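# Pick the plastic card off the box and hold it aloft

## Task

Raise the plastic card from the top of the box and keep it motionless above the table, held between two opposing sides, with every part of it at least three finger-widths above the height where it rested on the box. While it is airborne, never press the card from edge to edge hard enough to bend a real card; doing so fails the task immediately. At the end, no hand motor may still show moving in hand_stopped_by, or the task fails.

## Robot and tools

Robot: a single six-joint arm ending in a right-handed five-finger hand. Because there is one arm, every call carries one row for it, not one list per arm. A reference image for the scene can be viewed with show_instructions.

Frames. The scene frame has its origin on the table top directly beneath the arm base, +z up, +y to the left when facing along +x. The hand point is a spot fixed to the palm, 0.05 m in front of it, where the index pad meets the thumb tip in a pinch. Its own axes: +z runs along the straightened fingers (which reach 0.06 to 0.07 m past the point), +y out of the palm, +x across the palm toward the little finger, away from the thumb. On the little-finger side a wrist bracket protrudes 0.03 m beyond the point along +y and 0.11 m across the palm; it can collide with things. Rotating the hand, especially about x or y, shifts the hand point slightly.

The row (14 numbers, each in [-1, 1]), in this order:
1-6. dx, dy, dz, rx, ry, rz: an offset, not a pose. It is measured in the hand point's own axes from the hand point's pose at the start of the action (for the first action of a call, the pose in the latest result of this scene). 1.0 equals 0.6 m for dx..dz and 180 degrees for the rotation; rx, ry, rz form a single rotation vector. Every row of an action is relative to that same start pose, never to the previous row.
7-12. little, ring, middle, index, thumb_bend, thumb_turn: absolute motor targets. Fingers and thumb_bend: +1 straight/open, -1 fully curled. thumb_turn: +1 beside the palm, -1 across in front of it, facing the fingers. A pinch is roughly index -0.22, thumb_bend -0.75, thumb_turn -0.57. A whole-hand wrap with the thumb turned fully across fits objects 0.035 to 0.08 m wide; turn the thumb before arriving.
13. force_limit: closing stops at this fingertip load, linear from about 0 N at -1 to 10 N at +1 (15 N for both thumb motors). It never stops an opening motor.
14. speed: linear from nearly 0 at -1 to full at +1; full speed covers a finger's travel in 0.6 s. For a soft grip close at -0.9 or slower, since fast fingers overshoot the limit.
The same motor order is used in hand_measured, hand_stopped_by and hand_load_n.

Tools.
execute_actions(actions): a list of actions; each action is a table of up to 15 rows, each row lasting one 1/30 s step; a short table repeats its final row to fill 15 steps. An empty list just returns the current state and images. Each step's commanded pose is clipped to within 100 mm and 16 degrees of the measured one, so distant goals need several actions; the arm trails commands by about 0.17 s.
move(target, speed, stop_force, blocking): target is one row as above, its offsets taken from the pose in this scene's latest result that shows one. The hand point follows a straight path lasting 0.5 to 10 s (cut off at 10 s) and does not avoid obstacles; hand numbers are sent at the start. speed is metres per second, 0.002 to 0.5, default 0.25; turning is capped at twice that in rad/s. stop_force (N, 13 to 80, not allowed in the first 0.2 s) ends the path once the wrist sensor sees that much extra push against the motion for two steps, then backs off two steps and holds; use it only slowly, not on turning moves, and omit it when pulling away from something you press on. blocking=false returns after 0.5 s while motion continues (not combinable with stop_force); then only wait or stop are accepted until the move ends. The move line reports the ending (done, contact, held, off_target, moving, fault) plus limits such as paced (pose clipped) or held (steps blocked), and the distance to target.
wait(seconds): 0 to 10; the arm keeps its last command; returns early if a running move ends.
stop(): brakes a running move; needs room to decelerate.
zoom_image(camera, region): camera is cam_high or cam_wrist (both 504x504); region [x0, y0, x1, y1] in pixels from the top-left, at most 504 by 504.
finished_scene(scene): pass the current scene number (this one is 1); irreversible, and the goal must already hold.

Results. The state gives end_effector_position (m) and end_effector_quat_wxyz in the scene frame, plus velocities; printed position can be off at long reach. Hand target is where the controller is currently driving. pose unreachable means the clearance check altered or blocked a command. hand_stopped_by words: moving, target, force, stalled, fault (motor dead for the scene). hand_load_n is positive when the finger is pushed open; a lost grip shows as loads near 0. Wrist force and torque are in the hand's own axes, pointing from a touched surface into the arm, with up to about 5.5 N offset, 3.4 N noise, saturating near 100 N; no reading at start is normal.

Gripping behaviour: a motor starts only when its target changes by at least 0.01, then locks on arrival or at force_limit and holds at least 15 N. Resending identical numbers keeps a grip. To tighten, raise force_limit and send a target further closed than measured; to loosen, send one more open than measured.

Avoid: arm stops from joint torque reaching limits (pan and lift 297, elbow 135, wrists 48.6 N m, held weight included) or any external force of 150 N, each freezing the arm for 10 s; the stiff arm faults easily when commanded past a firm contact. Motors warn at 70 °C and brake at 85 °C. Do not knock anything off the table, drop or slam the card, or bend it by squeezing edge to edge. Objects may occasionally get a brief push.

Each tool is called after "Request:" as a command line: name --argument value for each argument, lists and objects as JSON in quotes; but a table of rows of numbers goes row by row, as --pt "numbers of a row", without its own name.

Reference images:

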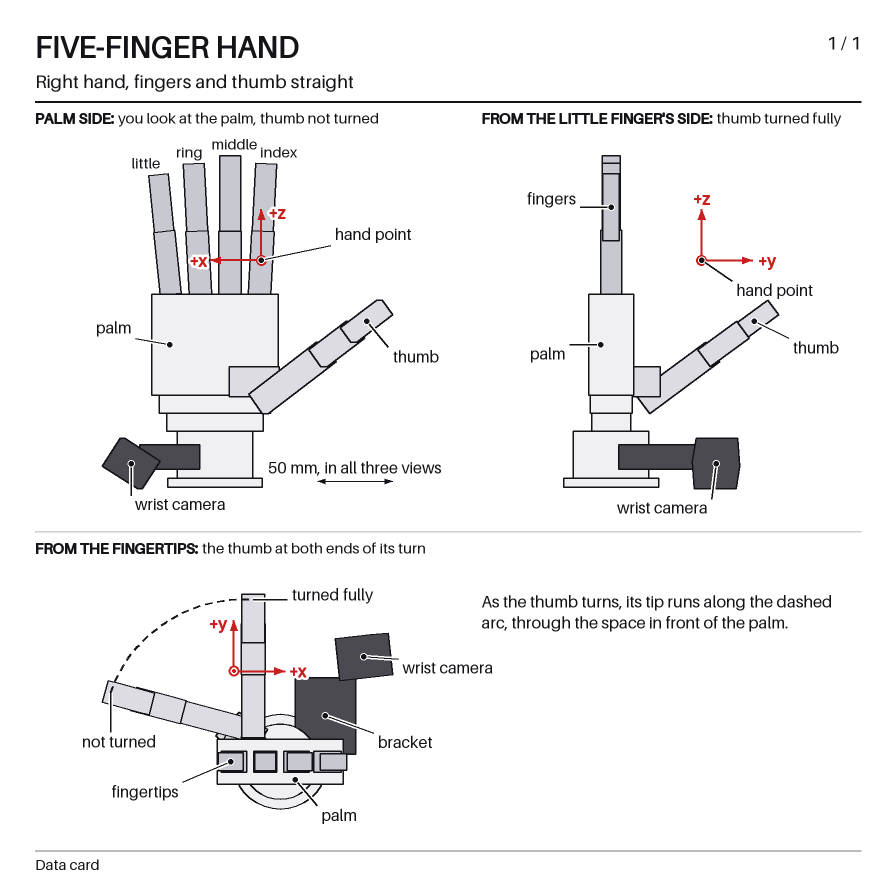

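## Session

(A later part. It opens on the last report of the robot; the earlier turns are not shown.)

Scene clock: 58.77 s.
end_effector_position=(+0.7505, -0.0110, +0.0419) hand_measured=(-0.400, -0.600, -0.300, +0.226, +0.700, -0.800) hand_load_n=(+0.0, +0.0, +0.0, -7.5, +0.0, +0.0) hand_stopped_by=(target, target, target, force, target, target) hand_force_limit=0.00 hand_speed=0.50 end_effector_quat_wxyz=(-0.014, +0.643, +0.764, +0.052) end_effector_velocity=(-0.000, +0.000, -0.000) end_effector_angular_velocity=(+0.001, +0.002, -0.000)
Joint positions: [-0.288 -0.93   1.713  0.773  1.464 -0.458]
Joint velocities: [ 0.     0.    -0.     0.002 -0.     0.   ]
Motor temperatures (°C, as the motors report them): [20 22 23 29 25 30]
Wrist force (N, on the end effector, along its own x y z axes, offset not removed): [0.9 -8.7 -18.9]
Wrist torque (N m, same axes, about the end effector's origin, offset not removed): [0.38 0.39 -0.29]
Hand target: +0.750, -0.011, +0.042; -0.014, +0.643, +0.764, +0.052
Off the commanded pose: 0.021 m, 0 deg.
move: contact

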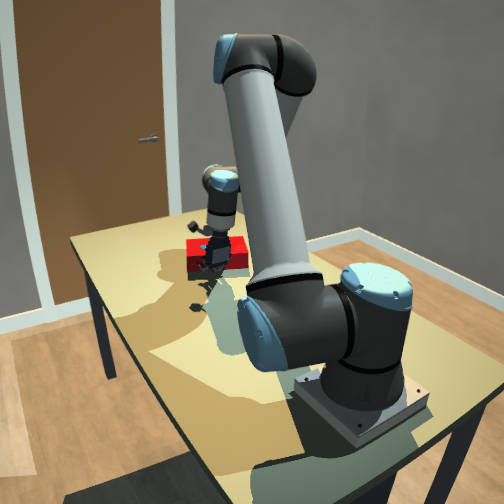

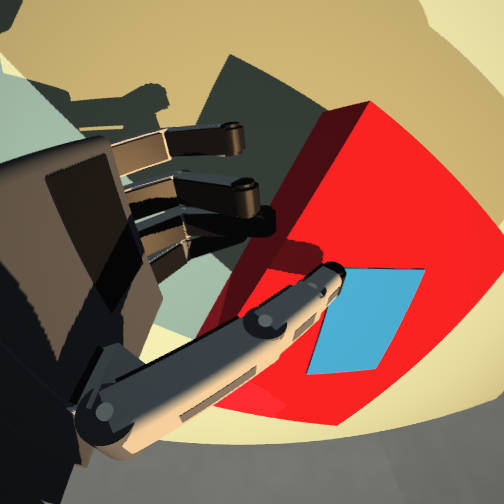

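Request:
move --target '[-0.01,0.05,-0.03,0.12,0,0,-0.4,-0.6,-0.3,-0.3,0.7,-0.8,0.6,0.3]' --speed 0.04

Request:
move --target '[0,0,0.08,0,0,0,-0.4,-0.6,-0.3,-0.3,0.7,-0.8,0.6,0.3]' --speed 0.006 --stop_force 13

Scene clock: 64.43 s.
end_effector_position=(+0.7801, -0.0134, +0.0609) hand_measured=(-0.400, -0.600, -0.300, +0.228, +0.700, -0.800) hand_load_n=(+0.0, +0.0, +1.0, +0.0, +0.0, +0.0) hand_stopped_by=(target, target, target, force, target, target) hand_force_limit=0.60 hand_speed=0.30 end_effector_quat_wxyz=(-0.133, +0.629, +0.760, -0.092) end_effector_velocity=(+0.001, -0.000, -0.000) end_effector_angular_velocity=(-0.002, +0.013, +0.000)
Joint positions: [-0.223 -0.761  1.411  1.245  1.613 -0.404]
Joint velocities: [ 0.001  0.008 -0.01   0.016  0.004  0.002]
Motor temperatures (°C, as the motors report them): [20 22 23 29 25 30]
Wrist force (N, on the end effector, along its own x y z axes, offset not removed): [1.0 -2.4 -3.2]
Wrist torque (N m, same axes, about the end effector's origin, offset not removed): [0.19 0.43 -0.32]
Hand target: +0.780, -0.013, +0.061; -0.134, +0.629, +0.760, -0.092
Off the commanded pose: 0.000 m, 0 deg.
move: done

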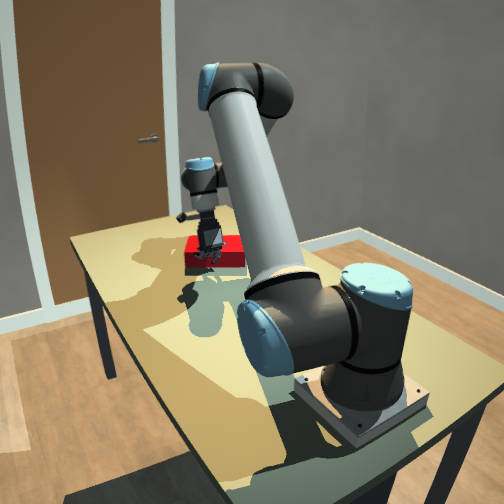

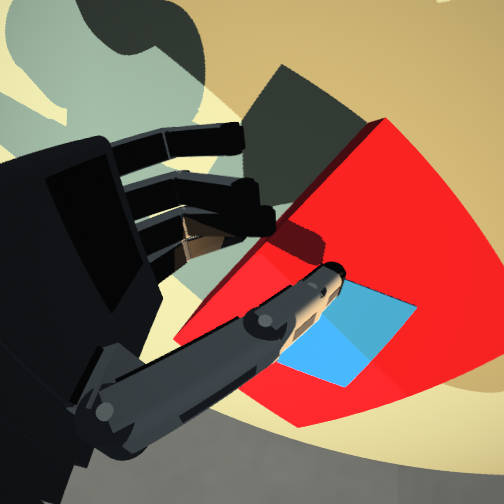

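Scene clock: 66.30 s.
end_effector_position=(+0.7771, -0.0132, +0.0523) hand_measured=(-0.400, -0.600, -0.300, +0.228, +0.702, -0.800) hand_load_n=(+0.0, +0.0, +0.0, +0.0, +5.5, -0.5) hand_stopped_by=(target, target, target, force, target, target) hand_force_limit=0.60 hand_speed=0.30 end_effector_quat_wxyz=(-0.133, +0.629, +0.760, -0.092) end_effector_velocity=(+0.001, +0.000, +0.002) end_effector_angular_velocity=(-0.000, -0.001, +0.001)
Joint positions: [-0.223 -0.756  1.421  1.231  1.613 -0.404]
Joint velocities: [ 0.    -0.001 -0.002  0.003  0.    -0.   ]
Motor temperatures (°C, as the motors report them): [20 22 23 29 25 30]
Wrist force (N, on the end effector, along its own x y z axes, offset not removed): [3.9 -11.1 -20.0]
Wrist torque (N m, same axes, about the end effector's origin, offset not removed): [-0.73 0.13 -0.18]
Hand target: +0.777, -0.013, +0.053; -0.133, +0.629, +0.760, -0.092
Off the commanded pose: 0.039 m, 0 deg.
move: contact

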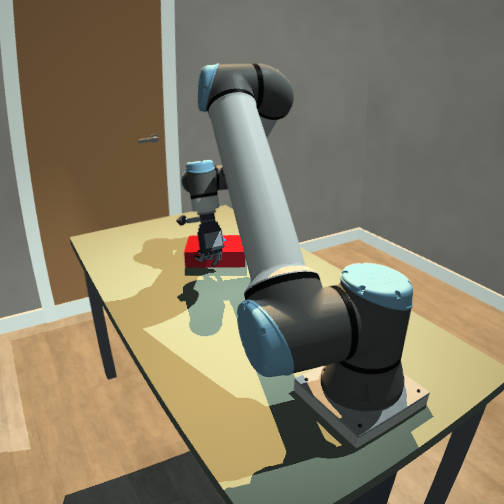

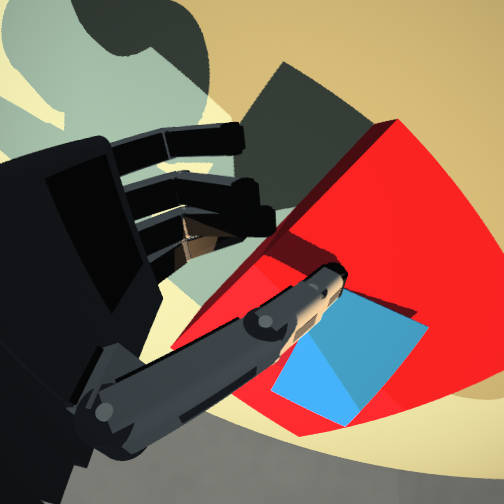

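Request:
move --target '[-0.04,0.03,-0.012,0,0,0,-0.4,-0.6,-0.3,-0.2,0.7,-0.8,0.6,0.3]' --speed 0.04

Request:
move --target '[0,0,0.08,0,0,0,-0.4,-0.6,-0.3,-0.2,0.7,-0.8,0.6,0.3]' --speed 0.004 --stop_force 13

Scene clock: 68.37 s.
end_effector_position=(+0.8002, -0.0333, +0.0514) hand_measured=(-0.400, -0.600, -0.300, -0.200, +0.706, -0.800) hand_load_n=(+0.0, +0.0, +0.0, +0.5, +10.0, -3.0) hand_stopped_by=(target, target, target, target, target, target) hand_force_limit=0.60 hand_speed=0.30 end_effector_quat_wxyz=(-0.133, +0.629, +0.760, -0.092) end_effector_velocity=(+0.001, -0.002, -0.002) end_effector_angular_velocity=(+0.000, +0.002, -0.000)
Joint positions: [-0.241 -0.724  1.358  1.261  1.619 -0.421]
Joint velocities: [-0.002  0.004 -0.005  0.002  0.    -0.001]
Motor temperatures (°C, as the motors report them): [20 22 23 29 25 30]
Wrist force (N, on the end effector, along its own x y z axes, offset not removed): [8.2 -14.1 -25.5]
Wrist torque (N m, same axes, about the end effector's origin, offset not removed): [-1.05 0.34 -0.43]
Hand target: +0.800, -0.033, +0.051; -0.133, +0.629, +0.760, -0.092
Off the commanded pose: 0.000 m, 0 deg.
move: done

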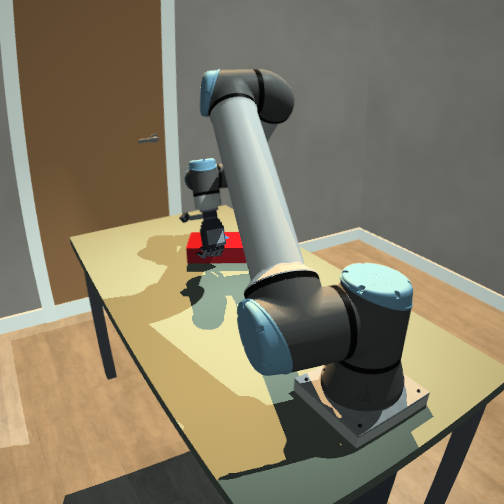

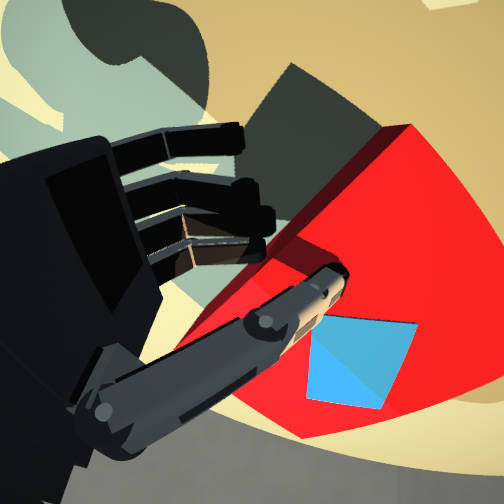

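Scene clock: 68.97 s.
end_effector_position=(+0.7998, -0.0333, +0.0505) hand_measured=(-0.400, -0.600, -0.300, -0.200, +0.708, -0.800) hand_load_n=(+0.0, +0.0, +0.0, -1.5, +13.0, -3.5) hand_stopped_by=(target, target, target, target, target, target) hand_force_limit=0.60 hand_speed=0.30 end_effector_quat_wxyz=(-0.133, +0.629, +0.760, -0.092) end_effector_velocity=(+0.001, -0.000, +0.001) end_effector_angular_velocity=(+0.000, +0.000, -0.000)
Joint positions: [-0.241 -0.723  1.359  1.259  1.619 -0.421]
Joint velocities: [-0.    -0.    -0.002  0.002 -0.     0.   ]
Motor temperatures (°C, as the motors report them): [20 22 23 29 25 30]
Wrist force (N, on the end effector, along its own x y z axes, offset not removed): [7.6 -25.0 -42.8]
Wrist torque (N m, same axes, about the end effector's origin, offset not removed): [-1.89 0.38 -0.39]
Hand target: +0.800, -0.033, +0.051; -0.133, +0.629, +0.760, -0.092
Off the commanded pose: 0.047 m, 0 deg.
move: contact

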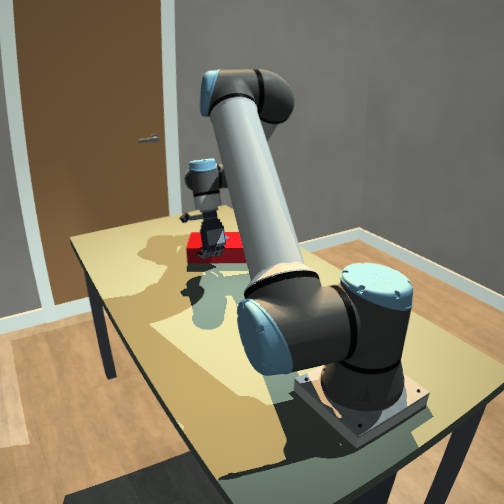

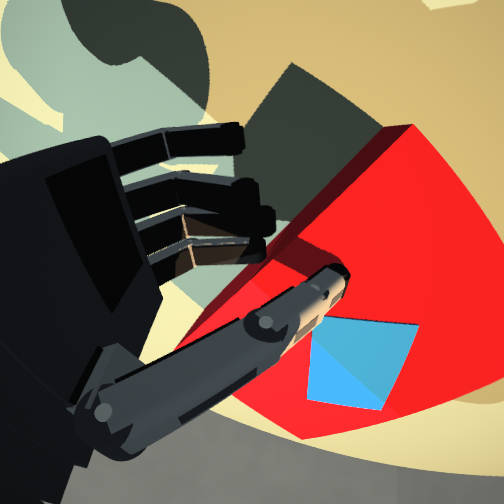

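Request:
move --target '[0,0,-0.04,0,0,0,-0.4,-0.6,-0.3,-0.2,0.7,-0.8,0.6,0.3]' --speed 0.04

Request:
move --target '[-0.11,0.02,-0.008,0,0,0,-0.4,-0.6,-0.3,-0.2,0.7,-0.8,0.6,0.3]' --speed 0.05

Scene clock: 70.73 s.
end_effector_position=(+0.8074, -0.0340, +0.0730) hand_measured=(-0.400, -0.600, -0.300, -0.200, +0.700, -0.800) hand_load_n=(+0.0, +0.0, +0.0, +0.5, +0.0, +0.0) hand_stopped_by=(target, target, target, target, target, target) hand_force_limit=0.60 hand_speed=0.30 end_effector_quat_wxyz=(-0.133, +0.629, +0.760, -0.092) end_effector_velocity=(+0.001, -0.001, +0.003) end_effector_angular_velocity=(-0.000, -0.002, -0.001)
Joint positions: [-0.24  -0.734  1.332  1.297  1.618 -0.42 ]
Joint velocities: [-0.    -0.002 -0.003  0.003 -0.     0.   ]
Motor temperatures (°C, as the motors report them): [20 22 23 29 25 30]
Wrist force (N, on the end effector, along its own x y z axes, offset not removed): [3.3 -3.3 -0.7]
Wrist torque (N m, same axes, about the end effector's origin, offset not removed): [-0.12 0.12 -0.18]
Hand target: +0.808, -0.034, +0.073; -0.133, +0.629, +0.760, -0.092
Off the commanded pose: 0.000 m, 0 deg.
move: done

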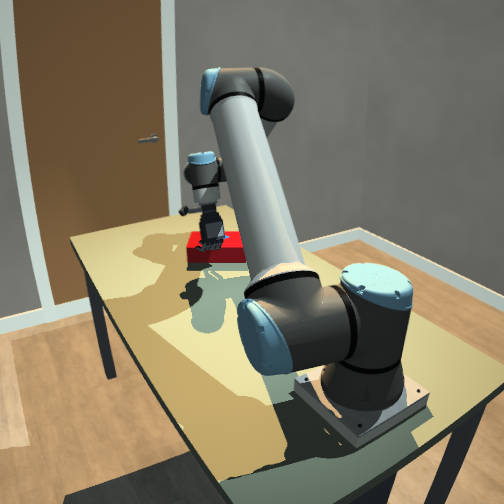

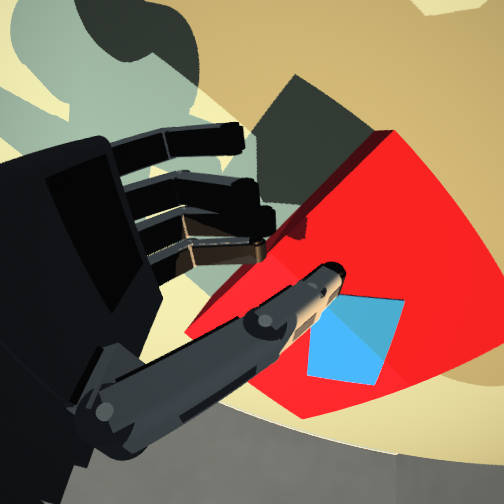

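Scene clock: 72.43 s.
end_effector_position=(+0.8316, -0.0964, +0.0680) hand_measured=(-0.400, -0.600, -0.300, -0.200, +0.700, -0.800) hand_load_n=(+0.0, +0.0, +0.0, +0.0, +0.0, +0.0) hand_stopped_by=(target, target, target, target, target, target) hand_force_limit=0.60 hand_speed=0.30 end_effector_quat_wxyz=(-0.133, +0.629, +0.760, -0.092) end_effector_velocity=(+0.001, -0.001, -0.001) end_effector_angular_velocity=(+0.000, +0.001, +0.001)
Joint positions: [-0.305 -0.689  1.253  1.327  1.639 -0.481]
Joint velocities: [-0.001  0.002 -0.003  0.001  0.    -0.002]
Motor temperatures (°C, as the motors report them): [20 22 23 29 25 30]
Wrist force (N, on the end effector, along its own x y z axes, offset not removed): [2.4 -4.6 -3.2]
Wrist torque (N m, same axes, about the end effector's origin, offset not removed): [-0.27 0.36 -0.19]
Hand target: +0.832, -0.097, +0.068; -0.133, +0.629, +0.760, -0.092
Off the commanded pose: 0.000 m, 0 deg.
move: done

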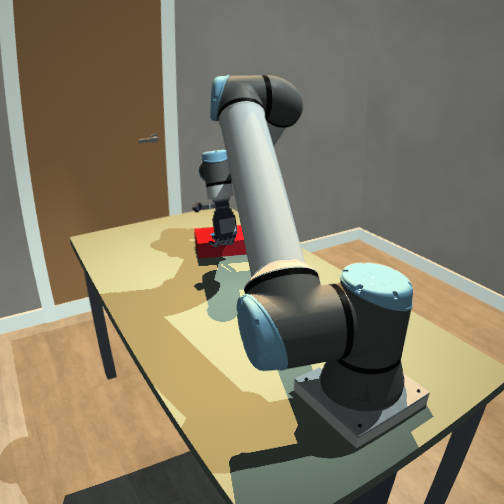

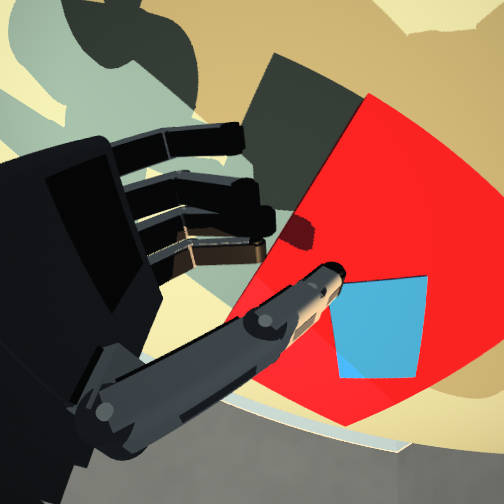

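Request:
move --target '[-0.06,-0.005,-0.04,0,0,0,-0.4,-0.6,-0.3,-0.2,1,-0.8,0.6,0.3]' --speed 0.04

Scene clock: 74.67 s.
end_effector_position=(+0.8427, -0.1329, +0.0883) hand_measured=(-0.400, -0.600, -0.300, -0.200, +1.000, -0.800) hand_load_n=(+0.0, +0.0, +0.0, +0.0, +0.0, +0.0) hand_stopped_by=(target, target, target, target, target, target) hand_force_limit=0.60 hand_speed=0.30 end_effector_quat_wxyz=(-0.133, +0.629, +0.760, -0.092) end_effector_velocity=(+0.001, -0.002, +0.001) end_effector_angular_velocity=(-0.000, -0.001, +0.000)
Joint positions: [-0.341 -0.684  1.201  1.372  1.651 -0.516]
Joint velocities: [-0.001  0.    -0.003  0.002  0.    -0.002]
Motor temperatures (°C, as the motors report them): [20 22 23 29 25 30]
Wrist force (N, on the end effector, along its own x y z axes, offset not removed): [1.1 -4.1 -3.3]
Wrist torque (N m, same axes, about the end effector's origin, offset not removed): [-0.24 0.36 -0.35]
Hand target: +0.843, -0.133, +0.088; -0.133, +0.629, +0.760, -0.092
Off the commanded pose: 0.000 m, 0 deg.
move: done

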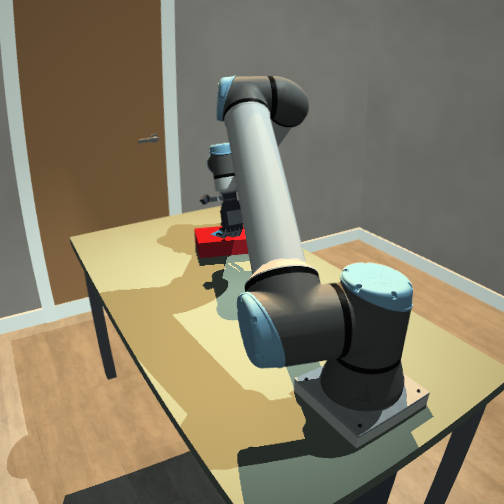

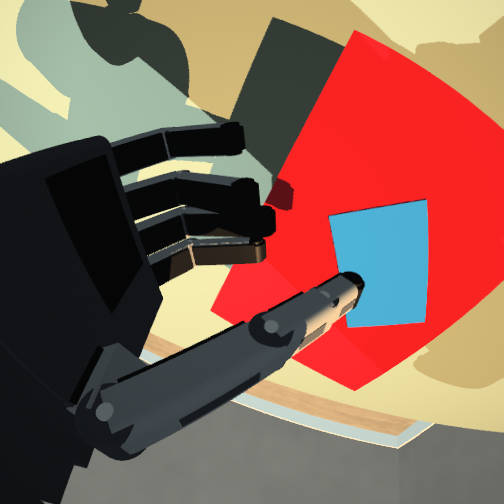

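Request:
move --target '[0,0.04,-0.015,0,0,0,-0.4,-0.6,-0.3,-0.2,1,-0.8,0.6,0.3]' --speed 0.04

Request:
move --target '[0,0,0.08,0,0,0,-0.4,-0.6,-0.3,-0.2,1,-0.8,0.6,0.3]' --speed 0.005 --stop_force 13

Scene clock: 76.47 s.
end_effector_position=(+0.8677, -0.1285, +0.0894) hand_measured=(-0.400, -0.600, -0.300, -0.200, +1.000, -0.800) hand_load_n=(+0.0, +0.0, +0.0, +0.0, +0.0, +0.0) hand_stopped_by=(target, target, target, target, target, target) hand_force_limit=0.60 hand_speed=0.30 end_effector_quat_wxyz=(-0.133, +0.629, +0.760, -0.092) end_effector_velocity=(+0.002, -0.000, -0.001) end_effector_angular_velocity=(+0.000, +0.002, -0.000)
Joint positions: [-0.327 -0.646  1.125  1.411  1.646 -0.503]
Joint velocities: [ 0.001  0.004 -0.006  0.004 -0.     0.001]
Motor temperatures (°C, as the motors report them): [20 22 23 29 25 30]
Wrist force (N, on the end effector, along its own x y z axes, offset not removed): [0.3 -1.7 -3.1]
Wrist torque (N m, same axes, about the end effector's origin, offset not removed): [0.00 0.48 -0.22]
Hand target: +0.868, -0.128, +0.089; -0.133, +0.629, +0.760, -0.092
Off the commanded pose: 0.000 m, 0 deg.
move: done

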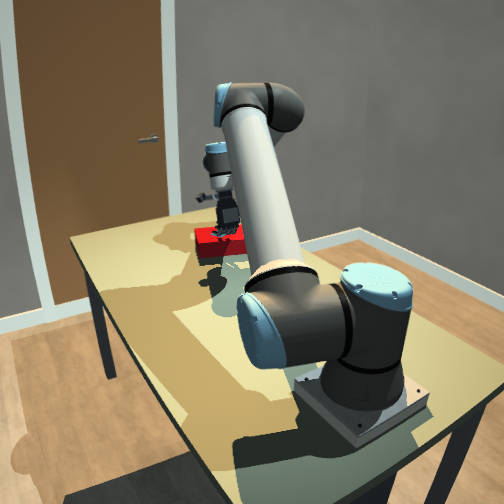

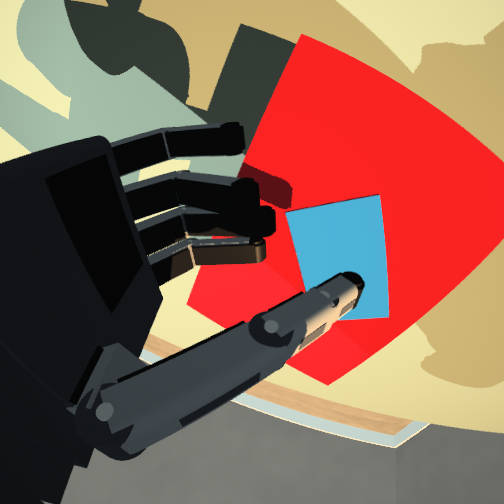

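Scene clock: 80.07 s.
end_effector_position=(+0.8624, -0.1281, +0.0740) hand_measured=(-0.400, -0.600, -0.300, -0.200, +1.000, -0.800) hand_load_n=(+0.0, +0.0, +0.0, -14.5, +0.0, +0.0) hand_stopped_by=(target, target, target, target, target, target) hand_force_limit=0.60 hand_speed=0.30 end_effector_quat_wxyz=(-0.133, +0.629, +0.760, -0.092) end_effector_velocity=(+0.001, -0.001, +0.002) end_effector_angular_velocity=(-0.000, -0.000, -0.001)
Joint positions: [-0.329 -0.641  1.146  1.385  1.647 -0.504]
Joint velocities: [-0.001 -0.    -0.003  0.003  0.     0.   ]
Motor temperatures (°C, as the motors report them): [20 22 23 29 25 30]
Wrist force (N, on the end effector, along its own x y z axes, offset not removed): [1.1 -11.6 -20.7]
Wrist torque (N m, same axes, about the end effector's origin, offset not removed): [-0.07 0.10 -0.26]
Hand target: +0.863, -0.128, +0.074; -0.133, +0.629, +0.760, -0.092
Off the commanded pose: 0.032 m, 0 deg.
move: contact

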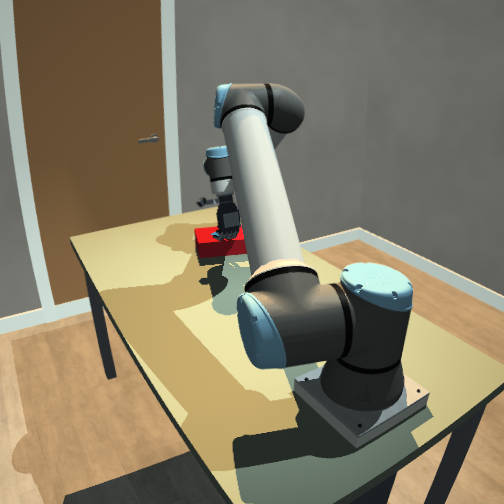

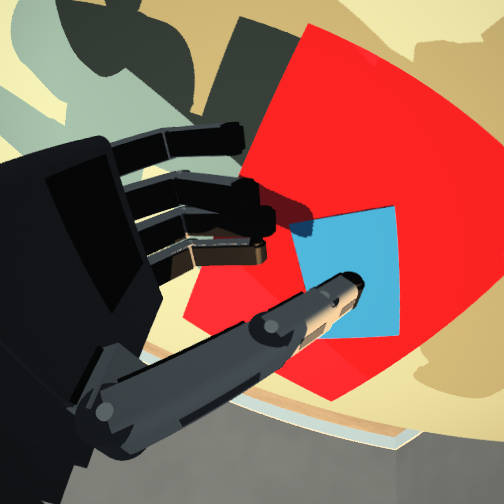

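Request:
move --target '[0,0.06,-0.035,0,0,0,-0.4,-0.6,-0.3,-0.2,1,-0.8,0.6,0.3]' --speed 0.03

Scene clock: 82.37 s.
end_effector_position=(+0.9025, -0.1217, +0.0827) hand_measured=(-0.400, -0.600, -0.300, -0.200, +1.000, -0.800) hand_load_n=(+0.0, +0.0, +0.0, +0.0, +0.0, +0.0) hand_stopped_by=(target, target, target, target, target, target) hand_force_limit=0.60 hand_speed=0.30 end_effector_quat_wxyz=(-0.133, +0.629, +0.760, -0.092) end_effector_velocity=(+0.002, -0.001, +0.002) end_effector_angular_velocity=(-0.000, -0.001, -0.002)
Joint positions: [-0.308 -0.583  1.014  1.46   1.64  -0.484]
Joint velocities: [-0.001  0.001 -0.006  0.004 -0.     0.001]
Motor temperatures (°C, as the motors report them): [20 22 23 29 25 30]
Wrist force (N, on the end effector, along its own x y z axes, offset not removed): [0.6 -2.2 -2.6]
Wrist torque (N m, same axes, about the end effector's origin, offset not removed): [0.02 0.41 -0.30]
Hand target: +0.903, -0.122, +0.083; -0.133, +0.629, +0.760, -0.092
Off the commanded pose: 0.000 m, 0 deg.
move: done

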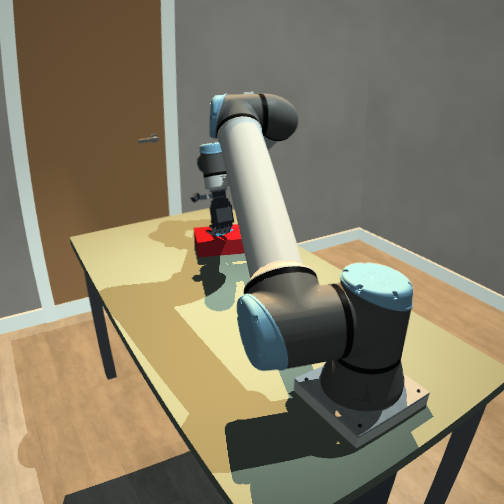

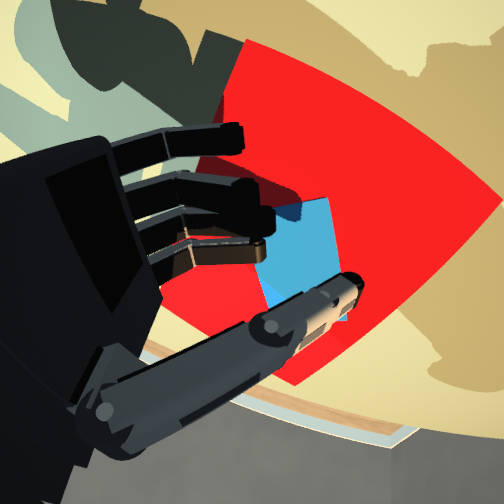

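Request:
move --target '[0,-0.012,0,0.05,0,0,-0.4,-0.6,-0.3,-0.2,1,-0.8,0.6,0.3]' --speed 0.03

Request:
move --target '[0,0,0.06,0,0,0,-0.4,-0.6,-0.3,-0.2,1,-0.8,0.6,0.3]' --speed 0.004 --stop_force 13

Scene clock: 86.13 s.
end_effector_position=(+0.8958, -0.1230, +0.0849) hand_measured=(-0.400, -0.600, -0.300, -0.200, +1.000, -0.800) hand_load_n=(+0.0, +0.0, +0.0, +0.0, +0.0, +0.0) hand_stopped_by=(target, target, target, target, target, target) hand_force_limit=0.60 hand_speed=0.30 end_effector_quat_wxyz=(-0.182, +0.617, +0.751, -0.151) end_effector_velocity=(-0.000, +0.000, +0.001) end_effector_angular_velocity=(-0.002, +0.009, +0.001)
Joint positions: [-0.29  -0.516  0.92   1.629  1.704 -0.454]
Joint velocities: [ 0.001  0.003 -0.005  0.01   0.004  0.002]
Motor temperatures (°C, as the motors report them): [20 22 23 29 25 30]
Wrist force (N, on the end effector, along its own x y z axes, offset not removed): [-0.6 -6.8 -2.8]
Wrist torque (N m, same axes, about the end effector's origin, offset not removed): [-0.56 0.61 -0.50]
Hand target: +0.896, -0.123, +0.085; -0.182, +0.616, +0.751, -0.152
Off the commanded pose: 0.000 m, 0 deg.
move: done

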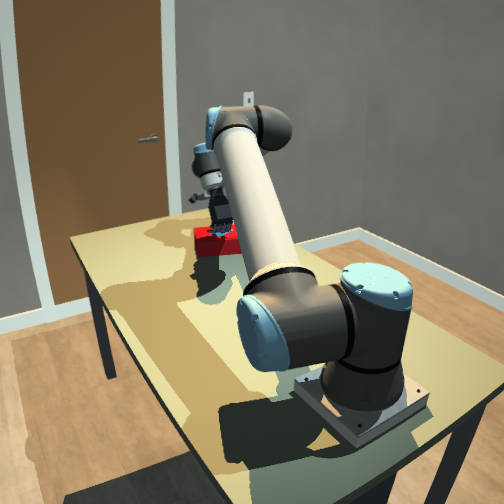

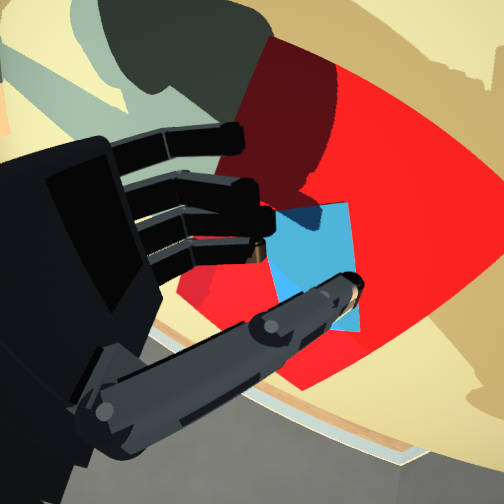

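Scene clock: 89.37 s.
end_effector_position=(+0.8905, -0.1231, +0.0747) hand_measured=(-0.400, -0.600, -0.300, -0.200, +1.000, -0.800) hand_load_n=(+0.0, +0.0, +0.0, -13.5, +0.0, +0.0) hand_stopped_by=(target, target, target, target, target, target) hand_force_limit=0.60 hand_speed=0.30 end_effector_quat_wxyz=(-0.182, +0.617, +0.751, -0.151) end_effector_velocity=(+0.001, -0.000, -0.000) end_effector_angular_velocity=(+0.000, +0.001, -0.000)
Joint positions: [-0.292 -0.518  0.943  1.608  1.705 -0.455]
Joint velocities: [-0.     0.002 -0.003  0.002  0.    -0.   ]
Motor temperatures (°C, as the motors report them): [20 22 23 29 25 30]
Wrist force (N, on the end effector, along its own x y z axes, offset not removed): [-0.4 -5.2 -19.0]
Wrist torque (N m, same axes, about the end effector's origin, offset not removed): [0.67 0.44 -0.14]
Hand target: +0.891, -0.123, +0.075; -0.182, +0.617, +0.751, -0.151
Off the commanded pose: 0.024 m, 0 deg.
move: contact

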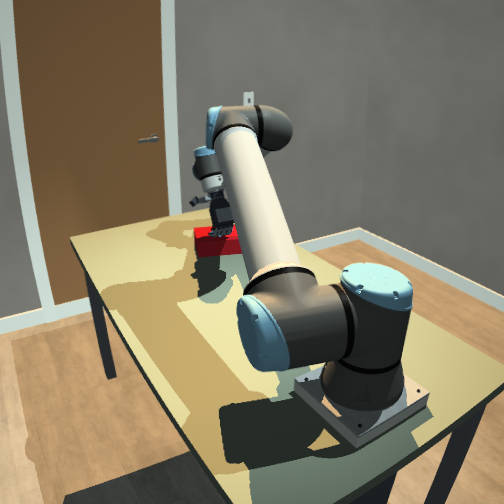

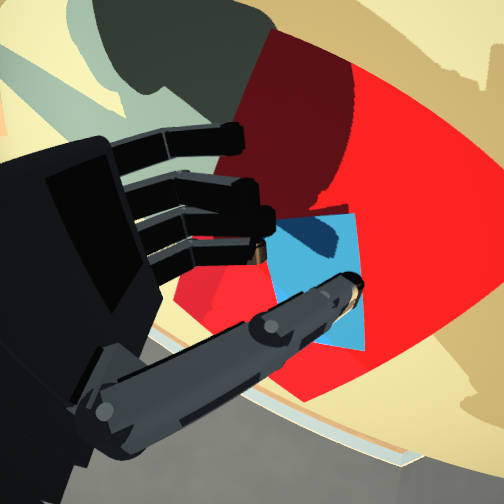

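Request:
move --target '[0,-0.0,-0.003,0,0,0,-0.4,-0.6,-0.3,-0.2,0.3,-0.8,-0.6,-0.8]' --speed 0.01

Request:
wait --seconds 2

Scene clock: 93.73 s.
end_effector_position=(+0.8913, -0.1231, +0.0763) hand_measured=(-0.400, -0.600, -0.300, -0.200, +0.300, -0.800) hand_load_n=(+0.0, +0.0, +0.0, -2.5, +0.0, +0.0) hand_stopped_by=(target, target, target, target, target, target) hand_force_limit=-0.60 hand_speed=-0.80 end_effector_quat_wxyz=(-0.182, +0.617, +0.751, -0.151) end_effector_velocity=(+0.000, +0.000, +0.001) end_effector_angular_velocity=(-0.000, -0.001, +0.000)
Joint positions: [-0.292 -0.517  0.939  1.611  1.705 -0.455]
Joint velocities: [ 0.    -0.001  0.    -0.     0.    -0.   ]
Motor temperatures (°C, as the motors report them): [20 22 23 29 25 30]
Wrist force (N, on the end effector, along its own x y z axes, offset not removed): [1.7 -2.6 -4.6]
Wrist torque (N m, same axes, about the end effector's origin, offset not removed): [-0.06 0.25 -0.03]
Hand target: +0.891, -0.123, +0.076; -0.182, +0.617, +0.751, -0.151
Off the commanded pose: 0.000 m, 0 deg.
move: done

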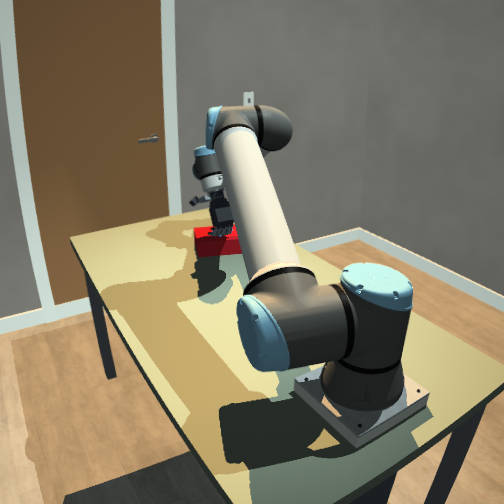

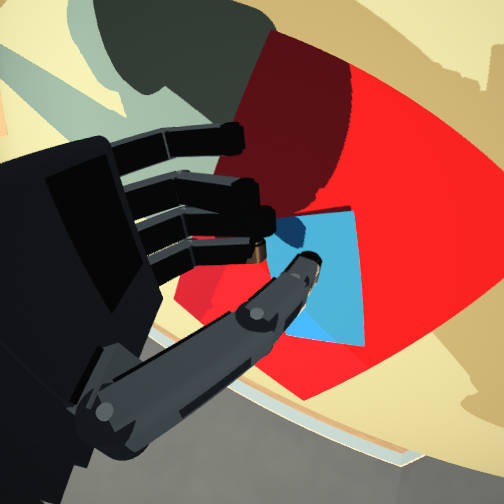

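Scene clock: 95.73 s.
end_effector_position=(+0.8913, -0.1231, +0.0763) hand_measured=(-0.400, -0.600, -0.300, -0.200, +0.300, -0.800) hand_load_n=(+0.0, +0.0, +0.0, -2.5, +0.0, +0.0) hand_stopped_by=(target, target, target, target, target, target) hand_force_limit=-0.60 hand_speed=-0.80 end_effector_quat_wxyz=(-0.182, +0.617, +0.751, -0.151) end_effector_velocity=(+0.000, +0.000, +0.002) end_effector_angular_velocity=(-0.001, -0.002, +0.001)
Joint positions: [-0.292 -0.517  0.939  1.611  1.705 -0.455]
Joint velocities: [ 0.001 -0.002 -0.     0.     0.     0.   ]
Motor temperatures (°C, as the motors report them): [20 22 23 29 25 30]
Wrist force (N, on the end effector, along its own x y z axes, offset not removed): [-0.6 -3.3 -7.0]
Wrist torque (N m, same axes, about the end effector's origin, offset not removed): [0.02 0.58 -0.31]
Hand target: +0.891, -0.123, +0.076; -0.182, +0.617, +0.751, -0.151
Off the commanded pose: 0.000 m, 0 deg.
wait: 2.00 s; at rest by 0.17 s

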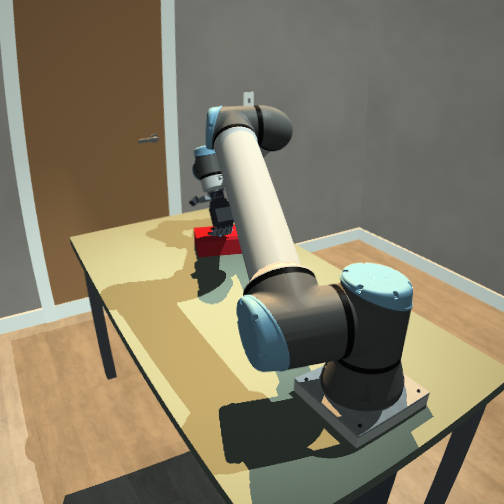

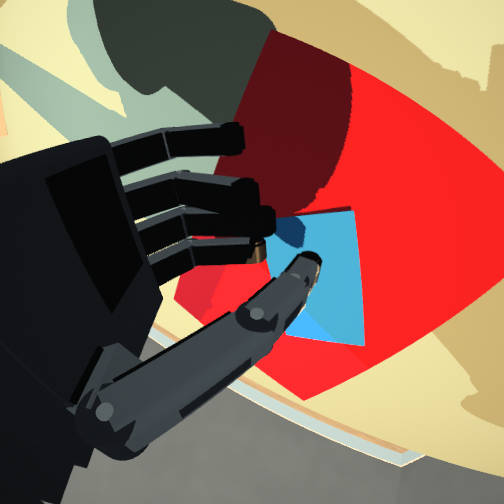

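Request:
move --target '[0,0,0,0,0,0,-0.8,-0.8,-0.8,-0.8,0.6,-0.8,0.6,0.3]'

Request:
move --target '[0,0,0.08,0,0,0,-0.8,-0.8,-0.8,-0.8,0.6,-0.8,0.6,0.3]' --speed 0.005 --stop_force 13

Scene clock: 97.23 s.
end_effector_position=(+0.8913, -0.1231, +0.0763) hand_measured=(-0.800, -0.800, -0.800, -0.800, +0.600, -0.800) hand_load_n=(+0.0, +0.0, +0.0, +0.0, +0.0, +0.0) hand_stopped_by=(target, target, target, target, target, target) hand_force_limit=0.60 hand_speed=0.30 end_effector_quat_wxyz=(-0.182, +0.617, +0.751, -0.151) end_effector_velocity=(+0.000, -0.000, +0.001) end_effector_angular_velocity=(+0.000, -0.001, -0.001)
Joint positions: [-0.292 -0.517  0.939  1.611  1.705 -0.455]
Joint velocities: [-0.    -0.001  0.     0.    -0.    -0.   ]
Motor temperatures (°C, as the motors report them): [20 22 23 29 25 30]
Wrist force (N, on the end effector, along its own x y z axes, offset not removed): [0.7 -3.9 -5.9]
Wrist torque (N m, same axes, about the end effector's origin, offset not removed): [-0.04 0.54 -0.33]
Hand target: +0.891, -0.123, +0.076; -0.182, +0.617, +0.751, -0.151
Off the commanded pose: 0.000 m, 0 deg.
move: done

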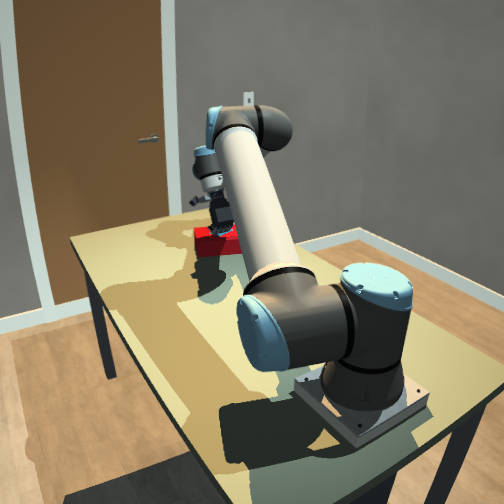

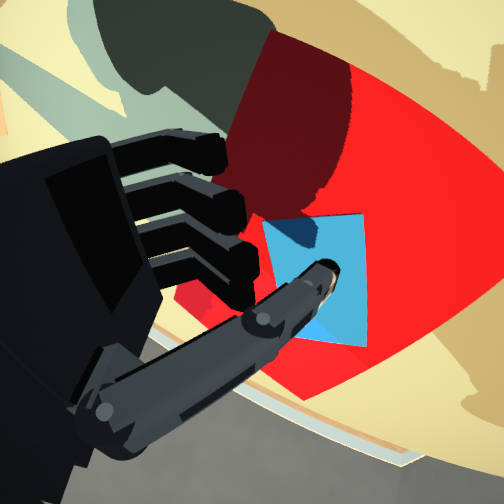

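Scene clock: 100.93 s.
end_effector_position=(+0.8836, -0.1232, +0.0616) hand_measured=(-0.800, -0.800, -0.800, -0.800, +0.602, -0.800) hand_load_n=(+0.0, +0.0, +0.0, +0.0, +3.5, -0.5) hand_stopped_by=(target, target, target, target, target, target) hand_force_limit=0.60 hand_speed=0.30 end_effector_quat_wxyz=(-0.182, +0.617, +0.751, -0.151) end_effector_velocity=(+0.001, -0.000, +0.002) end_effector_angular_velocity=(-0.000, -0.002, +0.000)
Joint positions: [-0.294 -0.519  0.971  1.58   1.706 -0.457]
Joint velocities: [-0.    -0.001 -0.004  0.003  0.    -0.   ]
Motor temperatures (°C, as the motors report them): [20 22 23 29 25 30]
Wrist force (N, on the end effector, along its own x y z axes, offset not removed): [0.6 -10.8 -19.0]
Wrist torque (N m, same axes, about the end effector's origin, offset not removed): [-0.56 0.55 -0.34]
Hand target: +0.884, -0.123, +0.062; -0.182, +0.617, +0.751, -0.151
Off the commanded pose: 0.031 m, 0 deg.
move: contact

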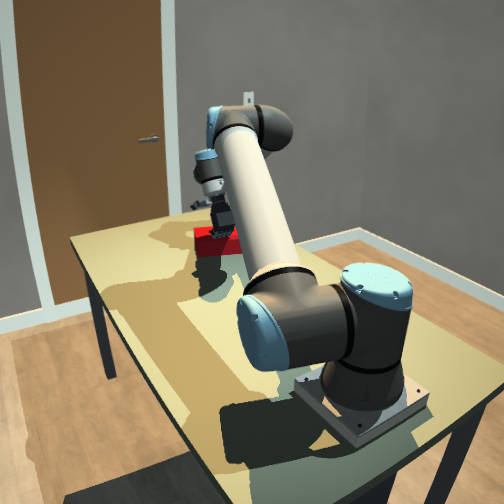

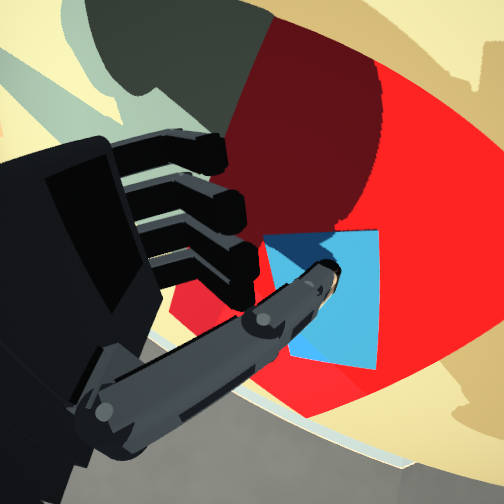

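Request:
move --target '[0,-0.07,0.043,0,0,0,-0.8,-0.8,-0.8,-0.8,0.6,-0.8,0.6,0.3]' --speed 0.015

Scene clock: 105.50 s.
end_effector_position=(+0.8352, -0.1314, +0.0577) hand_measured=(-0.800, -0.800, -0.800, -0.800, +0.700, -0.800) hand_load_n=(+0.0, +0.0, +0.0, +0.0, +33.0, -5.5) hand_stopped_by=(target, target, target, target, target, target) hand_force_limit=0.60 hand_speed=0.30 end_effector_quat_wxyz=(-0.182, +0.617, +0.751, -0.151) end_effector_velocity=(-0.001, -0.001, +0.000) end_effector_angular_velocity=(-0.000, -0.001, -0.001)
Joint positions: [-0.319 -0.595  1.132  1.492  1.717 -0.479]
Joint velocities: [-0.001 -0.001  0.002 -0.002  0.    -0.   ]
Motor temperatures (°C, as the motors report them): [20 22 23 29 25 30]
Wrist force (N, on the end effector, along its own x y z axes, offset not removed): [4.3 -11.9 -55.1]
Wrist torque (N m, same axes, about the end effector's origin, offset not removed): [-2.15 0.33 -0.51]
Hand target: +0.835, -0.131, +0.058; -0.182, +0.617, +0.751, -0.151
Off the commanded pose: 0.000 m, 0 deg.
move: done

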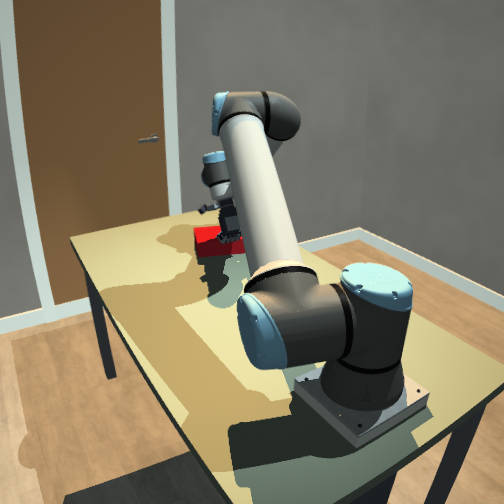

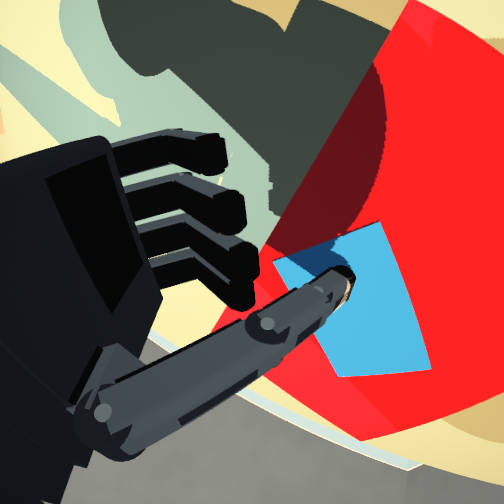

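Request:
move --target '[0,-0.045,0.02,0,0,0,-0.8,-0.8,-0.8,-0.8,0.6,-0.8,0.6,0.3]' --speed 0.015

Scene clock: 108.13 s.
end_effector_position=(+0.8063, -0.1367, +0.0593) hand_measured=(-0.800, -0.800, -0.800, -0.800, +0.692, -0.800) hand_load_n=(+0.0, +0.0, +0.0, +0.0, +16.5, -3.5) hand_stopped_by=(target, target, target, target, target, target) hand_force_limit=0.60 hand_speed=0.30 end_effector_quat_wxyz=(-0.182, +0.617, +0.751, -0.151) end_effector_velocity=(-0.001, -0.001, +0.001) end_effector_angular_velocity=(-0.000, -0.002, -0.001)
Joint positions: [-0.335 -0.639  1.218  1.448  1.724 -0.494]
Joint velocities: [-0.002 -0.003  0.004 -0.003  0.    -0.001]
Motor temperatures (°C, as the motors report them): [20 22 23 29 25 30]
Wrist force (N, on the end effector, along its own x y z axes, offset not removed): [2.7 -10.7 -32.0]
Wrist torque (N m, same axes, about the end effector's origin, offset not removed): [-1.37 0.42 -0.42]
Hand target: +0.806, -0.137, +0.059; -0.182, +0.617, +0.751, -0.151
Off the commanded pose: 0.000 m, 0 deg.
move: done

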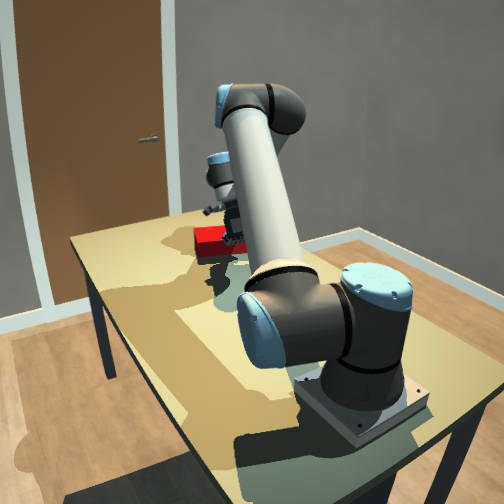

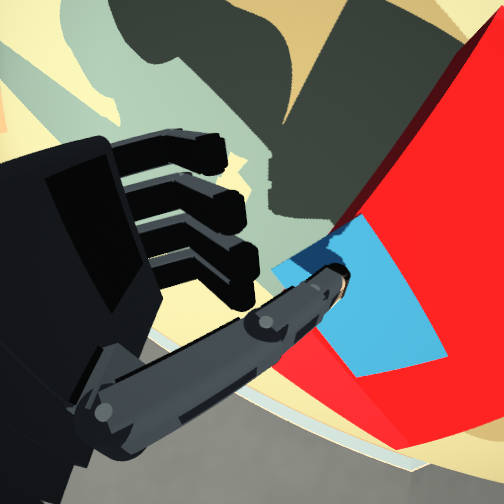

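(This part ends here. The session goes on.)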